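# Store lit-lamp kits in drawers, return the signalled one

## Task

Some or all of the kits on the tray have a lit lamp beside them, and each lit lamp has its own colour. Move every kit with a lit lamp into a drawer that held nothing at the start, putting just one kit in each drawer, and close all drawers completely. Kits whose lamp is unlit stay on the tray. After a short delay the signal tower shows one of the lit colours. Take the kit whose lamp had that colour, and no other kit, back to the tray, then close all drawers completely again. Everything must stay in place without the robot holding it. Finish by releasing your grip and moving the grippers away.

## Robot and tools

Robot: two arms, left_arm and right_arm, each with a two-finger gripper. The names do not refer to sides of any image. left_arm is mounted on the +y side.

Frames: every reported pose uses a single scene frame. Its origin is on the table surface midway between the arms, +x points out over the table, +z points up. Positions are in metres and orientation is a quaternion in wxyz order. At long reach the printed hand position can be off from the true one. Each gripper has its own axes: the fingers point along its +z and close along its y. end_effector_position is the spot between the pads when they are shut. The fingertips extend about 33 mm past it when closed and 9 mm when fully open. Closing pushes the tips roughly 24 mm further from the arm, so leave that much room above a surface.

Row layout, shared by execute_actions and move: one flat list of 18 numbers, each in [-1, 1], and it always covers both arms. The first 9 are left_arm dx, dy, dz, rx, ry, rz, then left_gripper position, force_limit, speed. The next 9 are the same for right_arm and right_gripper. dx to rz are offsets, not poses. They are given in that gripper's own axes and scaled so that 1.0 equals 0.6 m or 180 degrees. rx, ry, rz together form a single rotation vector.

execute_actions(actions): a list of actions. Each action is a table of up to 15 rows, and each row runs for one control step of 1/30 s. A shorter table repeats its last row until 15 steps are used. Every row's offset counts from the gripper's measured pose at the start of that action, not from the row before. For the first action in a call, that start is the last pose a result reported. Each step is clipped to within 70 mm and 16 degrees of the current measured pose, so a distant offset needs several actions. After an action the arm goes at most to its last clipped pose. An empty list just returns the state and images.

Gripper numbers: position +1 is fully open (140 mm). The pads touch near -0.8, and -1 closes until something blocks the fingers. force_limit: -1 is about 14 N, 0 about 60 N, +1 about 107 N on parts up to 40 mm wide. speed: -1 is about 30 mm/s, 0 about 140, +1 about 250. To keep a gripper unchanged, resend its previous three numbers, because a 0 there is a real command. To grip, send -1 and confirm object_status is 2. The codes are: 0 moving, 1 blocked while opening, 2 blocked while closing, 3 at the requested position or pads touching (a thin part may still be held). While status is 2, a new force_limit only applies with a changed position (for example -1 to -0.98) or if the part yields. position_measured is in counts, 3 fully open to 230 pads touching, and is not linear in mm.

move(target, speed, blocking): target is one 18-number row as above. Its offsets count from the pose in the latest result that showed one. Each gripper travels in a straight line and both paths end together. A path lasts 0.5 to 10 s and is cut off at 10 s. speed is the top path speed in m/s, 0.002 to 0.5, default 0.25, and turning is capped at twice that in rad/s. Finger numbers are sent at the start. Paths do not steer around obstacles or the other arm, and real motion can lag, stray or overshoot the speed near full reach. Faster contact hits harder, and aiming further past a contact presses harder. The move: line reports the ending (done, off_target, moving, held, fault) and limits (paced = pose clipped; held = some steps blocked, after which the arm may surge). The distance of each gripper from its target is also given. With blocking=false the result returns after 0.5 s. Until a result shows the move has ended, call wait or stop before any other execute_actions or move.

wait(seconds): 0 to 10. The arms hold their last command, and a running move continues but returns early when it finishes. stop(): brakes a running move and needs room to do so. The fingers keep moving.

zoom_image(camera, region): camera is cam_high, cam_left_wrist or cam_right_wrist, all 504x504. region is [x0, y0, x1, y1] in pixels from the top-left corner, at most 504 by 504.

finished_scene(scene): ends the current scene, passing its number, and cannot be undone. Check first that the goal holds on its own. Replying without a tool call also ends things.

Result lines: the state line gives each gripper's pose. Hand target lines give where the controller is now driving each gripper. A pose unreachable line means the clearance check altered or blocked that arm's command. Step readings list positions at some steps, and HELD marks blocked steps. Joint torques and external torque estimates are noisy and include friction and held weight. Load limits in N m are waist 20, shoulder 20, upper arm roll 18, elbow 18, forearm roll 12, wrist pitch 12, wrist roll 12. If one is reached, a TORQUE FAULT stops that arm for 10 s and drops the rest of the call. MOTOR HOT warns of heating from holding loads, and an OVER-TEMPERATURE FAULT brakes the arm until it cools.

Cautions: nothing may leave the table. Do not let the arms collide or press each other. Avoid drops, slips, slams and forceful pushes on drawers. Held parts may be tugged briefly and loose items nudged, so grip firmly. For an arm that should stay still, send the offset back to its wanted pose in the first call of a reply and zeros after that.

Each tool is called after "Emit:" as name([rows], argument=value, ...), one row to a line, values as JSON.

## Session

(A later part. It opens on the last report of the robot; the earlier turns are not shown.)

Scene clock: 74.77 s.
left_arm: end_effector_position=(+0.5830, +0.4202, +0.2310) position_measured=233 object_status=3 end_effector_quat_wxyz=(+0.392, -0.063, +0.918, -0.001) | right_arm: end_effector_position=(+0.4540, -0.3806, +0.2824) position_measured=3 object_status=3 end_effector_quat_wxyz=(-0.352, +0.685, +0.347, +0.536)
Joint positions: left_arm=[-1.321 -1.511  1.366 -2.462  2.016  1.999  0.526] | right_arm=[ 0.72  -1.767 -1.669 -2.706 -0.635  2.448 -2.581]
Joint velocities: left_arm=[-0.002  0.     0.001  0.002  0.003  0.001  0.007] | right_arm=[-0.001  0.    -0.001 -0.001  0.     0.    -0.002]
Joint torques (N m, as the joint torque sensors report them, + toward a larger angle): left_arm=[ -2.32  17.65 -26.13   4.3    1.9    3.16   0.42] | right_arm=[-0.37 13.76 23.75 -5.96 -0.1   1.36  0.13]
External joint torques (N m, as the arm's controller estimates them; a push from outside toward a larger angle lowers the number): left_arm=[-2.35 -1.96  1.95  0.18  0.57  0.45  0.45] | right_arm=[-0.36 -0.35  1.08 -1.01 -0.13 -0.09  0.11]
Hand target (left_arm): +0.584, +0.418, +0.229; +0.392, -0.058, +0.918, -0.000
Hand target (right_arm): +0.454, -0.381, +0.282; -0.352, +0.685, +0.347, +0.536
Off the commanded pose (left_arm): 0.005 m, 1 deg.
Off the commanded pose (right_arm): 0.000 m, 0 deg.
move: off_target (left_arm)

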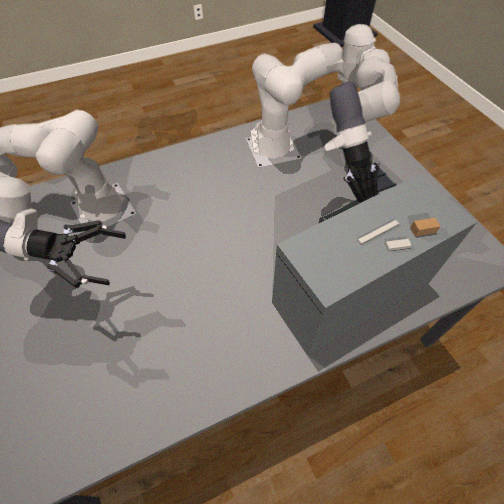

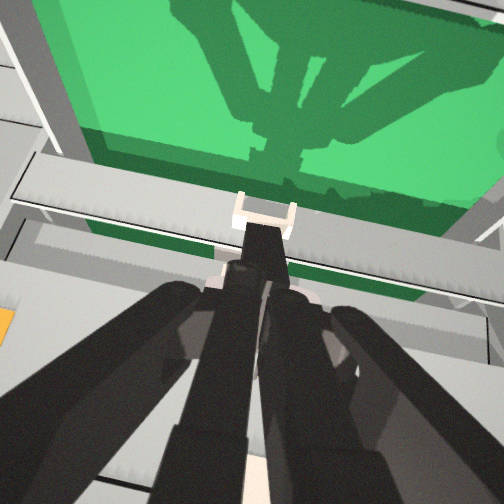

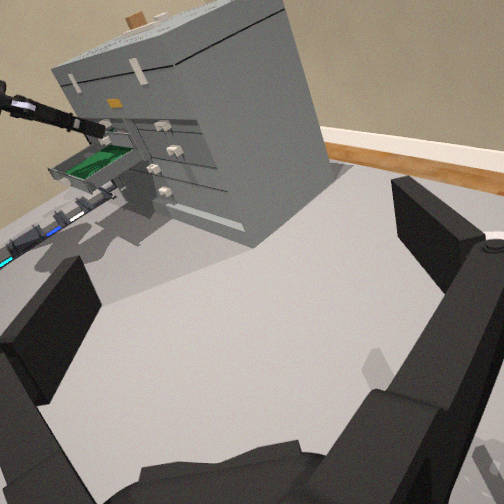

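Emit:
move(target=[-0.02,0,0.03,0,0,0,-1,0,0,0,0,0,0,0,0,1,0,0], speed=0.04)

Emit:
move(target=[0.12,0,-0.2,0,0,0,-1,0,0,0,0,0,0,0,0,1,0,0])

Emit:
zoom_image(camera="cam_right_wrist", region=[0,80,160,210])

Emit:
move(target=[0.09,0.465,0.01,-0.196,0.198,-0.428,-0.2,0,0,0,0,0,0,0,0,1,0,0], speed=0.35)

Scene clock: 79.20 s.
left_arm: end_effector_position=(+0.5957, +0.4213, +0.2304) position_measured=233 object_status=3 end_effector_quat_wxyz=(+0.390, -0.063, +0.919, +0.001) | right_arm: end_effector_position=(+0.4540, -0.3806, +0.2824) position_measured=3 object_status=3 end_effector_quat_wxyz=(-0.352, +0.685, +0.347, +0.536)
Joint positions: left_arm=[-1.359 -1.511  1.372 -2.42   2.018  1.993  0.535] | right_arm=[ 0.72  -1.767 -1.669 -2.706 -0.635  2.448 -2.581]
Joint velocities: left_arm=[-0.006  0.    -0.003  0.     0.    -0.009  0.009] | right_arm=[-0.001  0.002  0.001 -0.    -0.001 -0.     0.   ]
Joint torques (N m, as the joint torque sensors report them, + toward a larger angle): left_arm=[-10.32  16.39 -20.89  14.96   5.32   4.67   0.08] | right_arm=[-0.41 14.02 23.72 -5.88 -0.06  1.34  0.13]
External joint torques (N m, as the arm's controller estimates them; a push from outside toward a larger angle lowers the number): left_arm=[-10.33  -4.08   7.75  11.     3.99   1.97   0.1 ] | right_arm=[-0.36 -0.12  0.98 -0.96 -0.09 -0.12  0.1 ]
Hand target (left_arm): +0.604, +0.422, +0.227; +0.392, -0.063, +0.918, -0.001
Hand target (right_arm): +0.454, -0.381, +0.282; -0.352, +0.685, +0.347, +0.536
Off the commanded pose (left_arm): 0.009 m, 0 deg.
Off the commanded pose (right_arm): 0.000 m, 0 deg.
move: off_target (left_arm)

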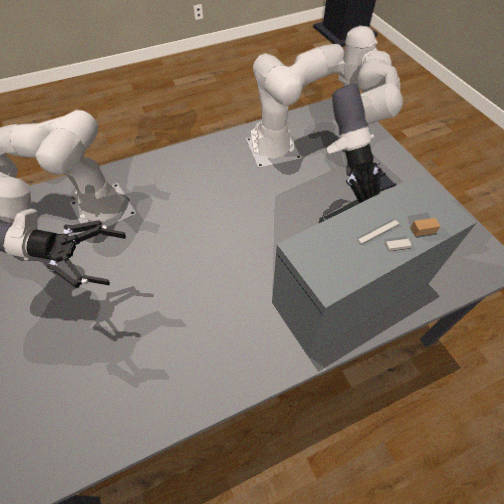

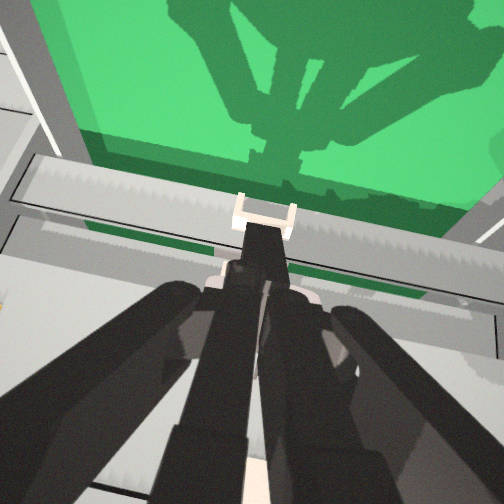

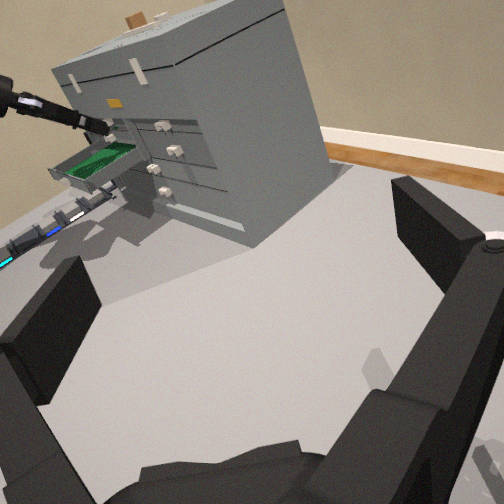

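Scene clock: 80.33 s.
left_arm: end_effector_position=(+0.4615, +0.4111, +0.2636) position_measured=233 object_status=3 end_effector_quat_wxyz=(+0.390, -0.066, +0.918, -0.000) | right_arm: end_effector_position=(+0.4540, -0.3806, +0.2824) position_measured=3 object_status=3 end_effector_quat_wxyz=(-0.352, +0.685, +0.347, +0.536)
Joint positions: left_arm=[-1.    -1.573  1.16  -2.796  1.821  1.933  0.536] | right_arm=[ 0.72  -1.767 -1.669 -2.706 -0.635  2.448 -2.581]
Joint velocities: left_arm=[ 0.003 -0.001 -0.    -0.002 -0.012  0.001  0.008] | right_arm=[ 0.    -0.     0.001  0.001 -0.    -0.    -0.001]
Joint torques (N m, as the joint torque sensors report them, + toward a larger angle): left_arm=[  1.66  12.52 -23.14   6.35   0.18   2.39   0.16] | right_arm=[-0.44 13.65 23.57 -5.79 -0.1   1.36  0.12]
External joint torques (N m, as the arm's controller estimates them; a push from outside toward a larger angle lowers the number): left_arm=[ 1.74 -1.46 -2.07 -1.75 -1.26 -0.33  0.19] | right_arm=[-0.5  -0.42  0.84 -0.85 -0.14 -0.09  0.1 ]
Hand target (left_arm): +0.460, +0.411, +0.263; +0.388, -0.063, +0.919, +0.001
Hand target (right_arm): +0.454, -0.381, +0.282; -0.352, +0.685, +0.347, +0.536
Off the commanded pose (left_arm): 0.005 m, 0 deg.
Off the commanded pose (right_arm): 0.000 m, 0 deg.
move: off_target (left_arm)

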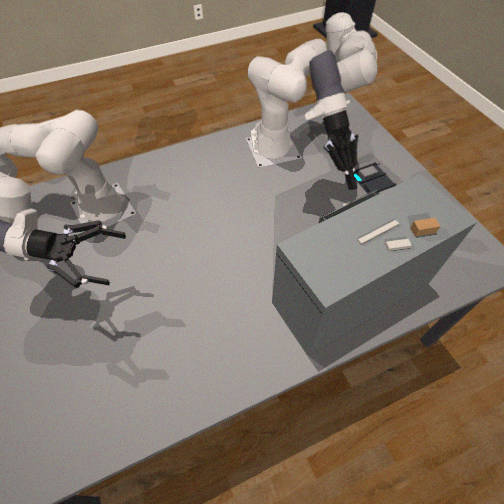

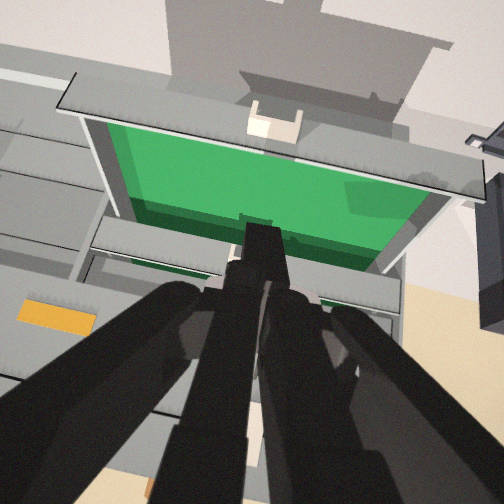

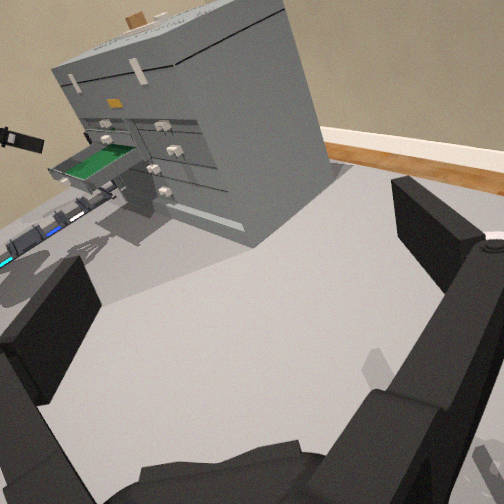

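Region (0, 80, 160, 210) of cam_right_wrist's 504x504 image, scaled by 3.150, with more detail than that image has; it fills the top 410 rows of this view, and the rest is white.

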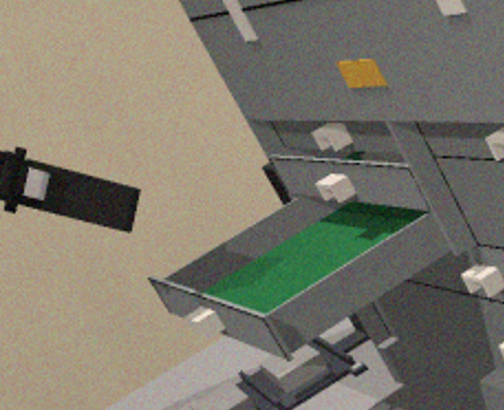

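Scene clock: 83.27 s.
left_arm: end_effector_position=(+0.3980, +0.6808, +0.2045) position_measured=154 object_status=3 end_effector_quat_wxyz=(-0.000, +0.699, -0.715, -0.007) | right_arm: end_effector_position=(+0.4540, -0.3806, +0.2824) position_measured=3 object_status=3 end_effector_quat_wxyz=(-0.352, +0.685, +0.347, +0.536)
Joint positions: left_arm=[-1.1   -1.193  1.332 -1.98   1.139  1.506 -0.106] | right_arm=[ 0.72  -1.767 -1.669 -2.706 -0.635  2.448 -2.581]
Joint velocities: left_arm=[ 0.001  0.004  0.003  0.002 -0.008  0.    -0.026] | right_arm=[-0.     0.001  0.    -0.001 -0.    -0.001 -0.001]
Joint torques (N m, as the joint torque sensors report them, + toward a larger angle): left_arm=[ -0.88  25.21 -29.89  10.85  -0.32   2.05  -0.13] | right_arm=[-0.33 13.76 23.69 -5.97 -0.09  1.32  0.09]
External joint torques (N m, as the arm's controller estimates them; a push from outside toward a larger angle lowers the number): left_arm=[-1.16 -0.99 -0.95  0.97 -1.17 -0.43 -0.13] | right_arm=[-0.37 -0.35  0.97 -0.98 -0.12 -0.12  0.07]
Hand target (left_arm): +0.397, +0.680, +0.204; +0.003, +0.703, -0.711, -0.007
Hand target (right_arm): +0.454, -0.381, +0.282; -0.352, +0.685, +0.347, +0.536
Off the commanded pose (left_arm): 0.003 m, 2 deg.
Off the commanded pose (right_arm): 0.000 m, 0 deg.
move: done

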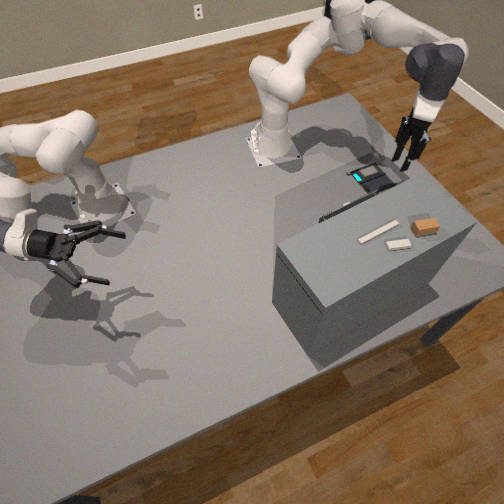

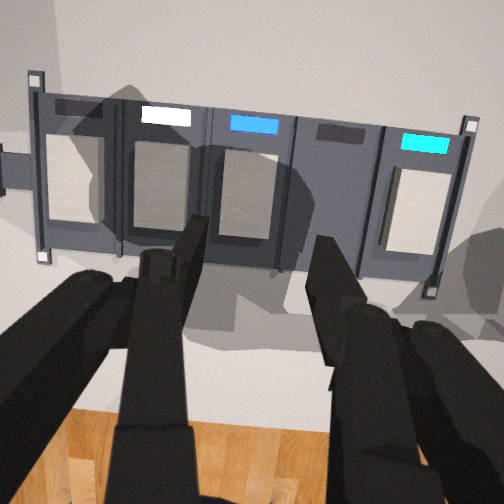

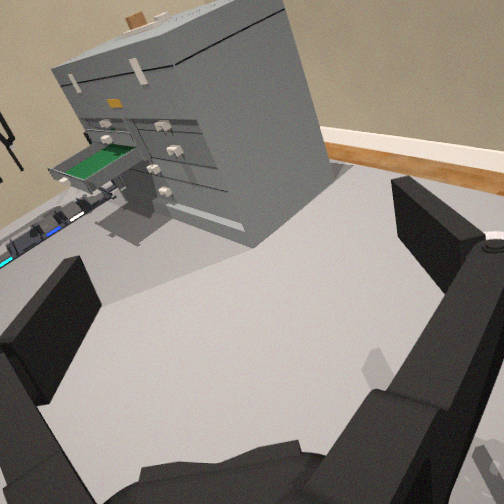

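Emit:
move(target=[-0.014,-0.006,0.212,0,0,0,-0.2,0,0,0,0,0,0,0,0,1,0,0])

Scene clock: 86.80 s.
left_arm: end_effector_position=(+0.3989, +0.6903, +0.0772) position_measured=154 object_status=3 end_effector_quat_wxyz=(+0.001, +0.698, -0.716, -0.009) | right_arm: end_effector_position=(+0.4540, -0.3806, +0.2824) position_measured=3 object_status=3 end_effector_quat_wxyz=(-0.352, +0.685, +0.347, +0.536)
Joint positions: left_arm=[-1.109 -1.304  1.549 -2.067  1.333  1.662 -0.133] | right_arm=[ 0.72  -1.767 -1.669 -2.706 -0.635  2.448 -2.581]
Joint velocities: left_arm=[-0.001  0.001 -0.001 -0.     0.002  0.012 -0.005] | right_arm=[ 0.     0.001 -0.    -0.001  0.001  0.    -0.001]
Joint torques (N m, as the joint torque sensors report them, + toward a larger angle): left_arm=[ -0.86  24.8  -30.46   5.98   1.89   2.95  -0.1 ] | right_arm=[-0.42 14.14 23.72 -5.97 -0.08  1.36  0.09]
External joint torques (N m, as the arm's controller estimates them; a push from outside toward a larger angle lowers the number): left_arm=[-0.81 -3.12  0.01 -0.4   1.08  0.49 -0.1 ] | right_arm=[-0.47  0.04  1.05 -0.98 -0.11 -0.09  0.07]
Hand target (left_arm): +0.401, +0.690, +0.077; -0.001, +0.698, -0.716, -0.008
Hand target (right_arm): +0.454, -0.381, +0.282; -0.352, +0.685, +0.347, +0.536
Off the commanded pose (left_arm): 0.002 m, 0 deg.
Off the commanded pose (right_arm): 0.000 m, 0 deg.
move: done

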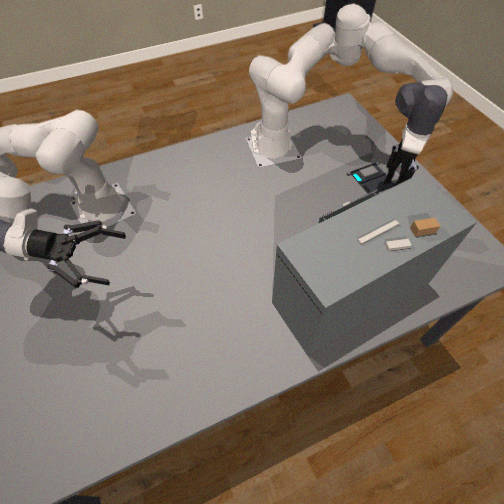

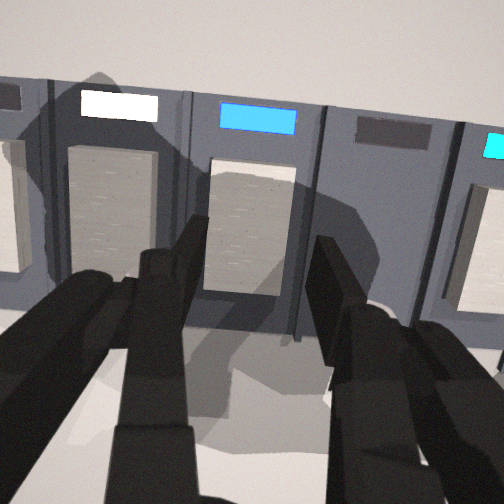

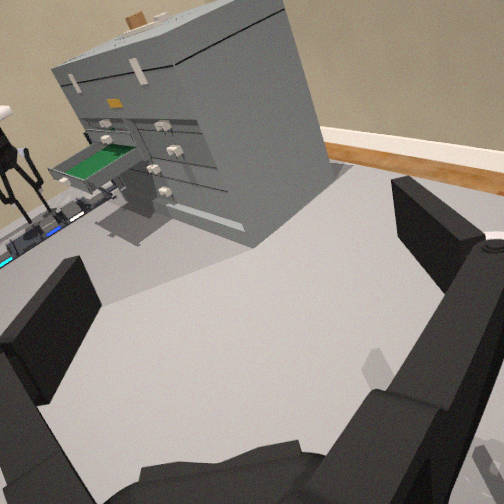

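Emit:
move(target=[0,-0.01,0.036,0,0,0,-0.2,0,0,0,0,0,0,0,0,1,0,0], speed=0.05)

Emit:
move(target=[0,0,0,0,0,0,-1,0,0,0,0,0,0,0,0,1,0,0])

Emit:
move(target=[0,0,-0.33,0,0,0,-1,0,0,0,0,0,0,0,0,1,0,0])

Emit:
move(target=[0.46,-0.215,-0.01,0.05,-0.05,0.47,-1,0,0,0,0,0,0,0,0,1,0,0])

Emit:
zoom_image(camera="cam_right_wrist", region=[0,80,160,210])

Scene clock: 90.10 s.
left_arm: end_effector_position=(+0.4024, +0.6889, +0.0560) position_measured=154 object_status=3 end_effector_quat_wxyz=(+0.004, +0.696, -0.718, -0.010) | right_arm: end_effector_position=(+0.4540, -0.3806, +0.2824) position_measured=3 object_status=3 end_effector_quat_wxyz=(-0.352, +0.685, +0.347, +0.536)
Joint positions: left_arm=[-1.13  -1.317  1.591 -2.061  1.36   1.687 -0.136] | right_arm=[ 0.72  -1.767 -1.669 -2.706 -0.635  2.448 -2.581]
Joint velocities: left_arm=[-0.002  0.     0.001  0.002  0.003  0.013 -0.002] | right_arm=[ 0.001  0.001 -0.001  0.001  0.    -0.    -0.001]
Joint torques (N m, as the joint torque sensors report them, + toward a larger angle): left_arm=[ -0.88  24.76 -31.52   6.94   1.89   2.73  -0.11] | right_arm=[-0.47 13.65 23.77 -5.91 -0.09  1.35  0.14]
External joint torques (N m, as the arm's controller estimates them; a push from outside toward a larger angle lowers the number): left_arm=[-0.78 -3.74 -0.91  1.08  1.1   0.28 -0.11] | right_arm=[-0.45 -0.48  1.04 -0.99 -0.12 -0.11  0.12]
Hand target (left_arm): +0.405, +0.690, +0.055; +0.001, +0.698, -0.716, -0.009
Hand target (right_arm): +0.454, -0.381, +0.282; -0.352, +0.685, +0.347, +0.536
Off the commanded pose (left_arm): 0.003 m, 0 deg.
Off the commanded pose (right_arm): 0.000 m, 0 deg.
move: done

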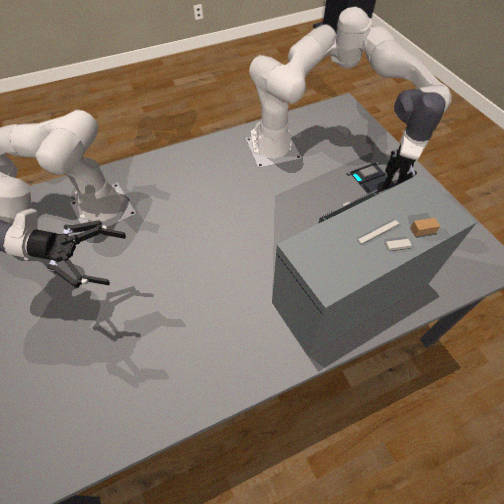

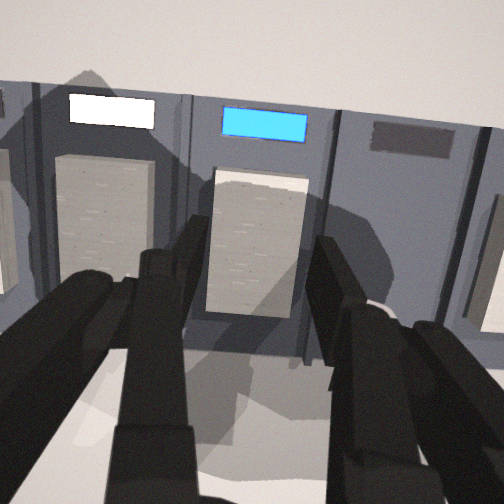

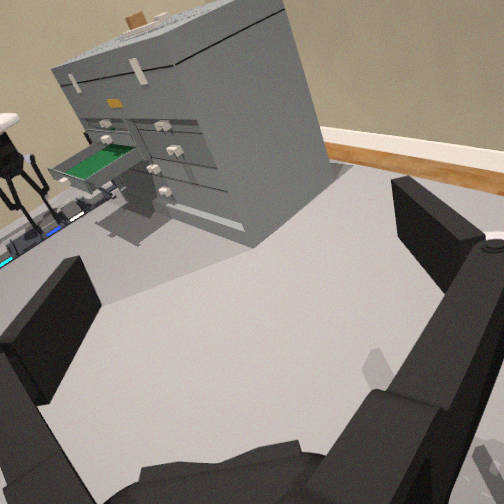

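Scene clock: 90.60 s.
left_arm: end_effector_position=(+0.4028, +0.6889, +0.0565) position_measured=176 object_status=2 end_effector_quat_wxyz=(+0.004, +0.696, -0.718, -0.009) | right_arm: end_effector_position=(+0.4540, -0.3806, +0.2824) position_measured=3 object_status=3 end_effector_quat_wxyz=(-0.352, +0.685, +0.347, +0.536)
Joint positions: left_arm=[-1.13  -1.317  1.59  -2.061  1.36   1.687 -0.136] | right_arm=[ 0.72  -1.767 -1.669 -2.706 -0.635  2.448 -2.581]
Joint velocities: left_arm=[-0.    -0.001  0.001  0.     0.     0.001 -0.001] | right_arm=[ 0.001  0.001 -0.    -0.002 -0.002  0.     0.001]
Joint torques (N m, as the joint torque sensors report them, + toward a larger angle): left_arm=[  0.39  25.91 -31.84   5.73   0.68   2.42   0.13] | right_arm=[-0.32 13.8  23.58 -6.01 -0.09  1.35  0.14]
External joint torques (N m, as the arm's controller estimates them; a push from outside toward a larger angle lowers the number): left_arm=[ 0.36 -2.56 -1.22 -0.26 -0.13 -0.04  0.13] | right_arm=[-0.33 -0.3   0.85 -1.04 -0.12 -0.1   0.12]
Hand target (left_arm): +0.402, +0.689, +0.056; +0.004, +0.696, -0.718, -0.010
Hand target (right_arm): +0.454, -0.381, +0.282; -0.352, +0.685, +0.347, +0.536
Off the commanded pose (left_arm): 0.001 m, 0 deg.
Off the commanded pose (right_arm): 0.000 m, 0 deg.
move: done

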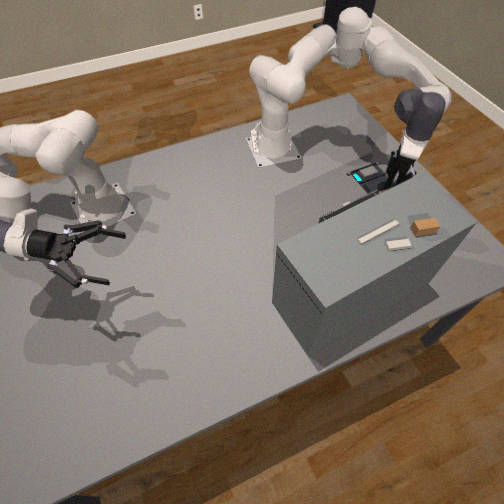

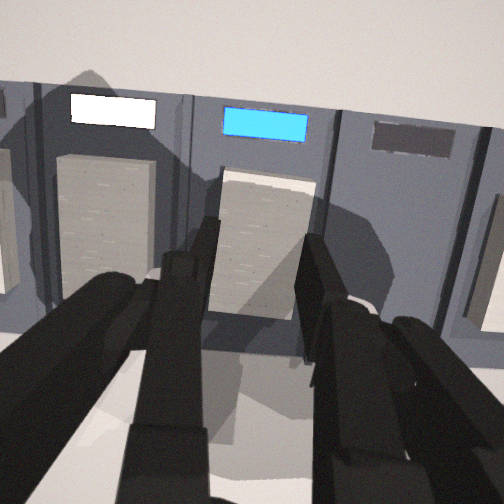

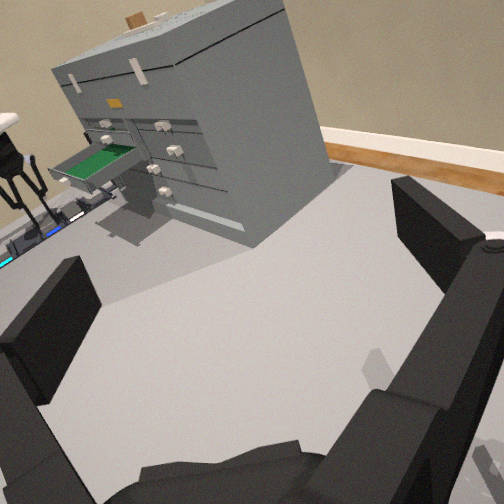

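Scene clock: 92.07 s.
left_arm: end_effector_position=(+0.4059, +0.6901, +0.2552) position_measured=176 object_status=2 end_effector_quat_wxyz=(+0.002, +0.700, -0.715, -0.008) | right_arm: end_effector_position=(+0.4540, -0.3806, +0.2824) position_measured=3 object_status=3 end_effector_quat_wxyz=(-0.352, +0.685, +0.347, +0.536)
Joint positions: left_arm=[-1.148 -1.138  1.287 -1.851  1.08   1.428 -0.066] | right_arm=[ 0.72  -1.767 -1.669 -2.706 -0.635  2.448 -2.581]
Joint velocities: left_arm=[-0.002  0.     0.001  0.001 -0.001 -0.013  0.012] | right_arm=[ 0.001  0.     0.     0.     0.001 -0.    -0.   ]
Joint torques (N m, as the joint torque sensors report them, + toward a larger angle): left_arm=[ -0.41  24.86 -30.36  11.72  -0.34   1.92   0.22] | right_arm=[-0.71 13.94 23.47 -6.02 -0.11  1.34  0.11]
External joint torques (N m, as the arm's controller estimates them; a push from outside toward a larger angle lowers the number): left_arm=[-0.35 -2.62 -2.17  1.45 -1.14 -0.55  0.22] | right_arm=[-0.76 -0.18  0.75 -1.08 -0.14 -0.11  0.09]
Hand target (left_arm): +0.406, +0.689, +0.256; +0.005, +0.697, -0.717, -0.007
Hand target (right_arm): +0.454, -0.381, +0.282; -0.352, +0.685, +0.347, +0.536
Off the commanded pose (left_arm): 0.003 m, 1 deg.
Off the commanded pose (right_arm): 0.000 m, 0 deg.
move: done

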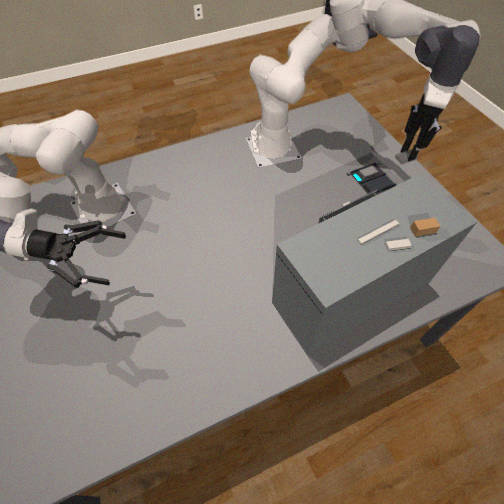

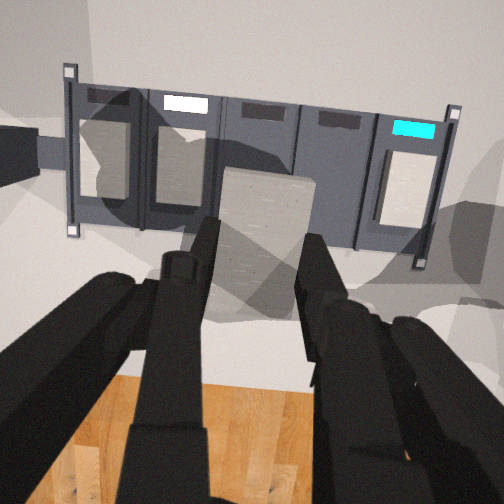

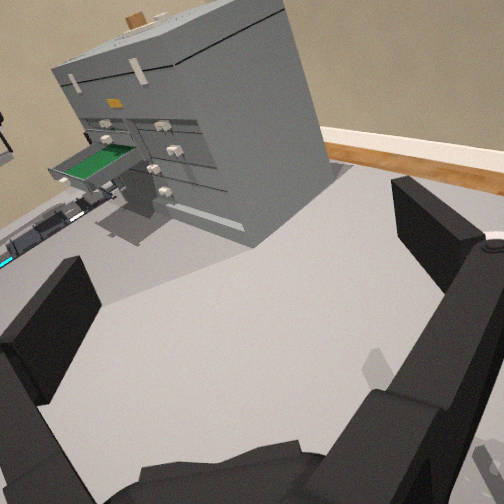

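Scene clock: 95.87 s.
left_arm: end_effector_position=(+0.5268, +0.4097, +0.2628) position_measured=176 object_status=2 end_effector_quat_wxyz=(+0.098, -0.043, +0.994, -0.001) | right_arm: end_effector_position=(+0.4540, -0.3806, +0.2824) position_measured=3 object_status=3 end_effector_quat_wxyz=(-0.352, +0.685, +0.347, +0.536)
Joint positions: left_arm=[-1.623 -1.341  1.168 -2.011  1.315  1.465  0.785] | right_arm=[ 0.72  -1.767 -1.669 -2.706 -0.635  2.448 -2.581]
Joint velocities: left_arm=[ 0.001 -0.001 -0.    -0.    -0.002  0.001  0.033] | right_arm=[ 0.001 -0.001  0.    -0.001 -0.001 -0.001 -0.   ]
Joint torques (N m, as the joint torque sensors report them, + toward a larger angle): left_arm=[ -0.86  24.8  -32.21   8.84   1.73   3.02   0.31] | right_arm=[-0.65 13.86 23.63 -5.91 -0.1   1.34  0.12]
External joint torques (N m, as the arm's controller estimates them; a push from outside toward a larger angle lowers the number): left_arm=[-0.86 -2.1  -3.09  1.78  0.64  0.27  0.31] | right_arm=[-0.71 -0.23  0.88 -0.87 -0.13 -0.11  0.1 ]
Hand target (left_arm): +0.529, +0.410, +0.265; +0.101, -0.037, +0.994, -0.001
Hand target (right_arm): +0.454, -0.381, +0.282; -0.352, +0.685, +0.347, +0.536
Off the commanded pose (left_arm): 0.006 m, 1 deg.
Off the commanded pose (right_arm): 0.000 m, 0 deg.
move: off_target (left_arm)

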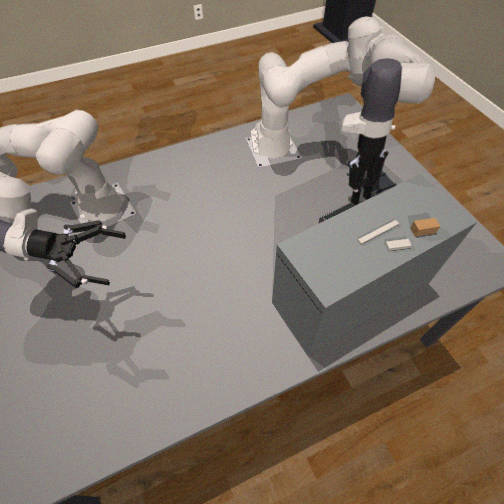

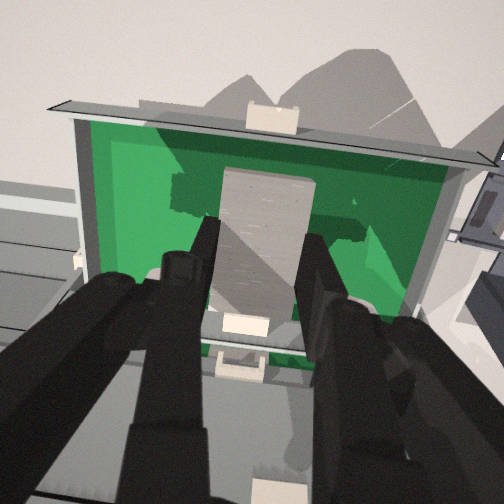

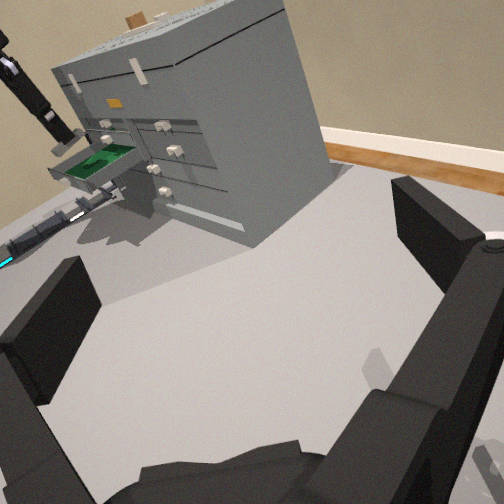

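Region (0, 80, 160, 210) of cam_right_wrist's 504x504 image, scaled by 3.150, with more detail than that image has; it fills the top 410 rows of this view, and the rest is white.

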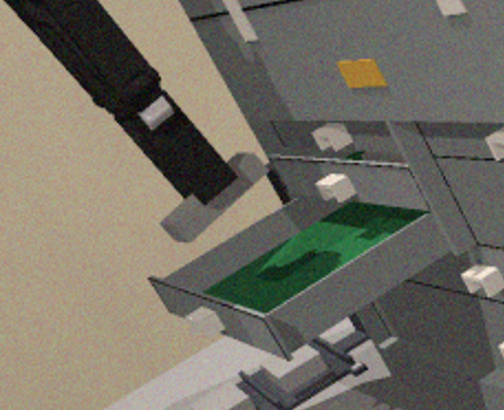

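Emit:
move(target=[-0.01,0,0.04,0,0,0,-1,0,0,0,0,0,0,0,0,1,0,0], speed=0.05)

Emit:
zoom_image(camera="cam_right_wrist", region=[20,110,140,200])

Scene clock: 98.37 s.
left_arm: end_effector_position=(+0.5353, +0.4117, +0.2404) position_measured=176 object_status=2 end_effector_quat_wxyz=(+0.095, -0.042, +0.995, -0.001) | right_arm: end_effector_position=(+0.4540, -0.3806, +0.2824) position_measured=3 object_status=3 end_effector_quat_wxyz=(-0.352, +0.685, +0.347, +0.536)
Joint positions: left_arm=[-1.632 -1.352  1.214 -2.01   1.344  1.494  0.792] | right_arm=[ 0.72  -1.767 -1.669 -2.706 -0.635  2.448 -2.581]
Joint velocities: left_arm=[-0.    -0.    -0.    -0.     0.003  0.013 -0.002] | right_arm=[ 0.001 -0.001  0.001 -0.    -0.     0.    -0.001]
Joint torques (N m, as the joint torque sensors report them, + toward a larger angle): left_arm=[ -1.82  24.49 -31.04   6.22   2.05   3.36  -0.09] | right_arm=[-0.46 13.72 23.81 -5.92 -0.13  1.37  0.13]
External joint torques (N m, as the arm's controller estimates them; a push from outside toward a larger angle lowers the number): left_arm=[-1.82 -3.   -1.25 -0.44  0.95  0.6  -0.08] | right_arm=[-0.52 -0.37  1.07 -0.96 -0.16 -0.09  0.1 ]
Hand target (left_arm): +0.537, +0.410, +0.240; +0.098, -0.043, +0.994, -0.001
Hand target (right_arm): +0.454, -0.381, +0.282; -0.352, +0.685, +0.347, +0.536
Off the commanded pose (left_arm): 0.002 m, 0 deg.
Off the commanded pose (right_arm): 0.000 m, 0 deg.
move: done

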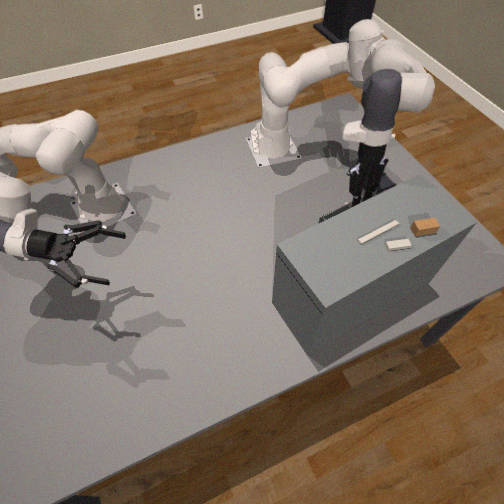

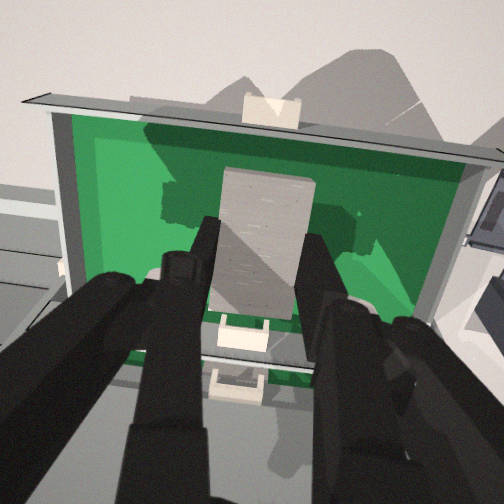

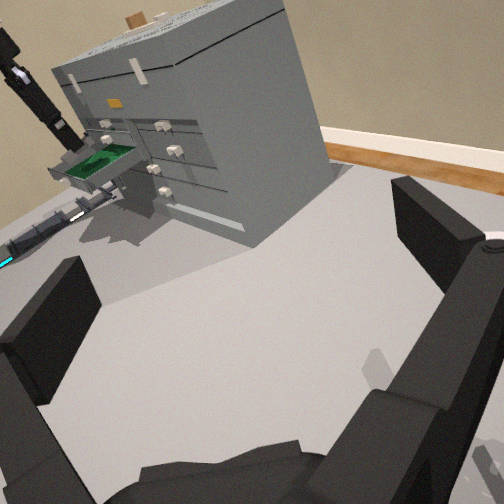

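Region (20, 110, 140, 200) of cam_right_wrist's 504x504 image, scaled by 4.200, with more detail than that image has; it fills the top 378 rows of this view, and the rest is white.

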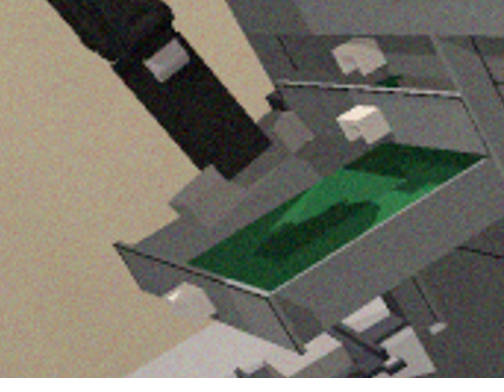

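Emit:
move(target=[0.002,0,0.042,0,0,0,-1,0,0,0,0,0,0,0,0,1,0,0], speed=0.04)

Emit:
zoom_image(camera="cam_right_wrist", region=[20,110,140,200])

Scene clock: 101.20 s.
left_arm: end_effector_position=(+0.5376, +0.4108, +0.2155) position_measured=176 object_status=2 end_effector_quat_wxyz=(+0.092, -0.039, +0.995, -0.000) | right_arm: end_effector_position=(+0.4540, -0.3806, +0.2824) position_measured=3 object_status=3 end_effector_quat_wxyz=(-0.352, +0.685, +0.347, +0.536)
Joint positions: left_arm=[-1.632 -1.373  1.256 -2.031  1.376  1.521  0.79 ] | right_arm=[ 0.72  -1.767 -1.669 -2.706 -0.635  2.448 -2.581]
Joint velocities: left_arm=[ 0.    -0.     0.    -0.001  0.006  0.01  -0.   ] | right_arm=[ 0.    -0.     0.     0.     0.001  0.001 -0.   ]
Joint torques (N m, as the joint torque sensors report them, + toward a larger angle): left_arm=[  2.33  23.63 -30.52   5.54   2.03   3.19  -0.09] | right_arm=[-0.27 13.8  23.7  -5.92 -0.09  1.35  0.11]
External joint torques (N m, as the arm's controller estimates them; a push from outside toward a larger angle lowers the number): left_arm=[ 2.39 -3.89 -0.45 -0.57  0.95  0.45 -0.08] | right_arm=[-0.3  -0.28  0.98 -0.99 -0.12 -0.11  0.09]
Hand target (left_arm): +0.539, +0.412, +0.215; +0.095, -0.042, +0.995, -0.000
Hand target (right_arm): +0.454, -0.381, +0.282; -0.352, +0.685, +0.347, +0.536
Off the commanded pose (left_arm): 0.002 m, 0 deg.
Off the commanded pose (right_arm): 0.000 m, 0 deg.
move: done

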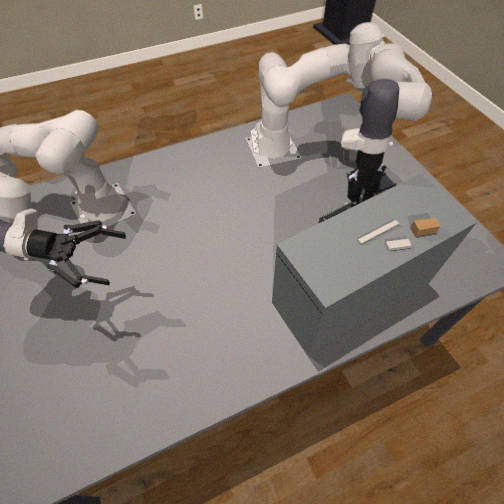

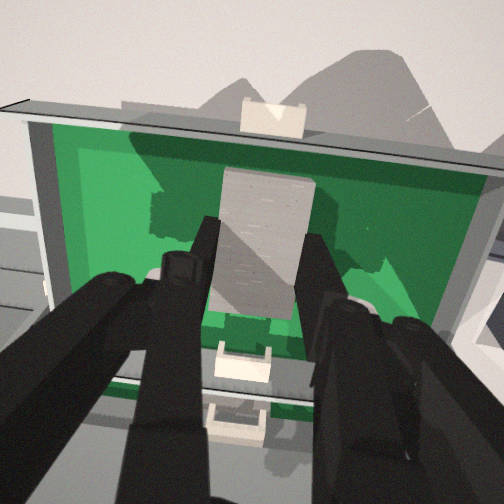

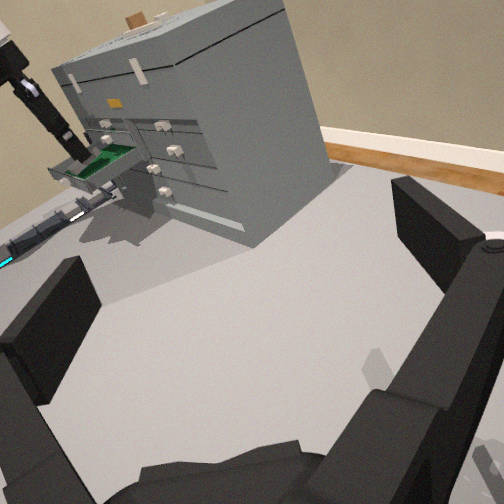

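Region (20, 110, 140, 200) of cam_right_wrist's 504x504 image, scaled by 4.200, with more detail than that image has; it fills the top 378 rows of this view, and the rest is white.

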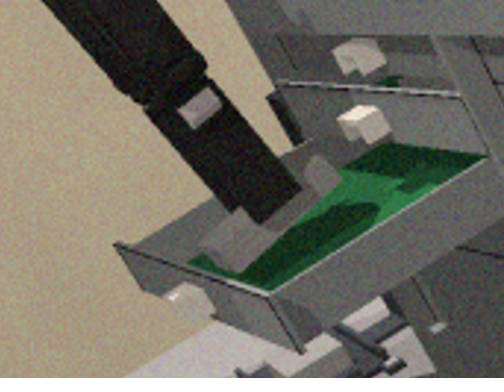

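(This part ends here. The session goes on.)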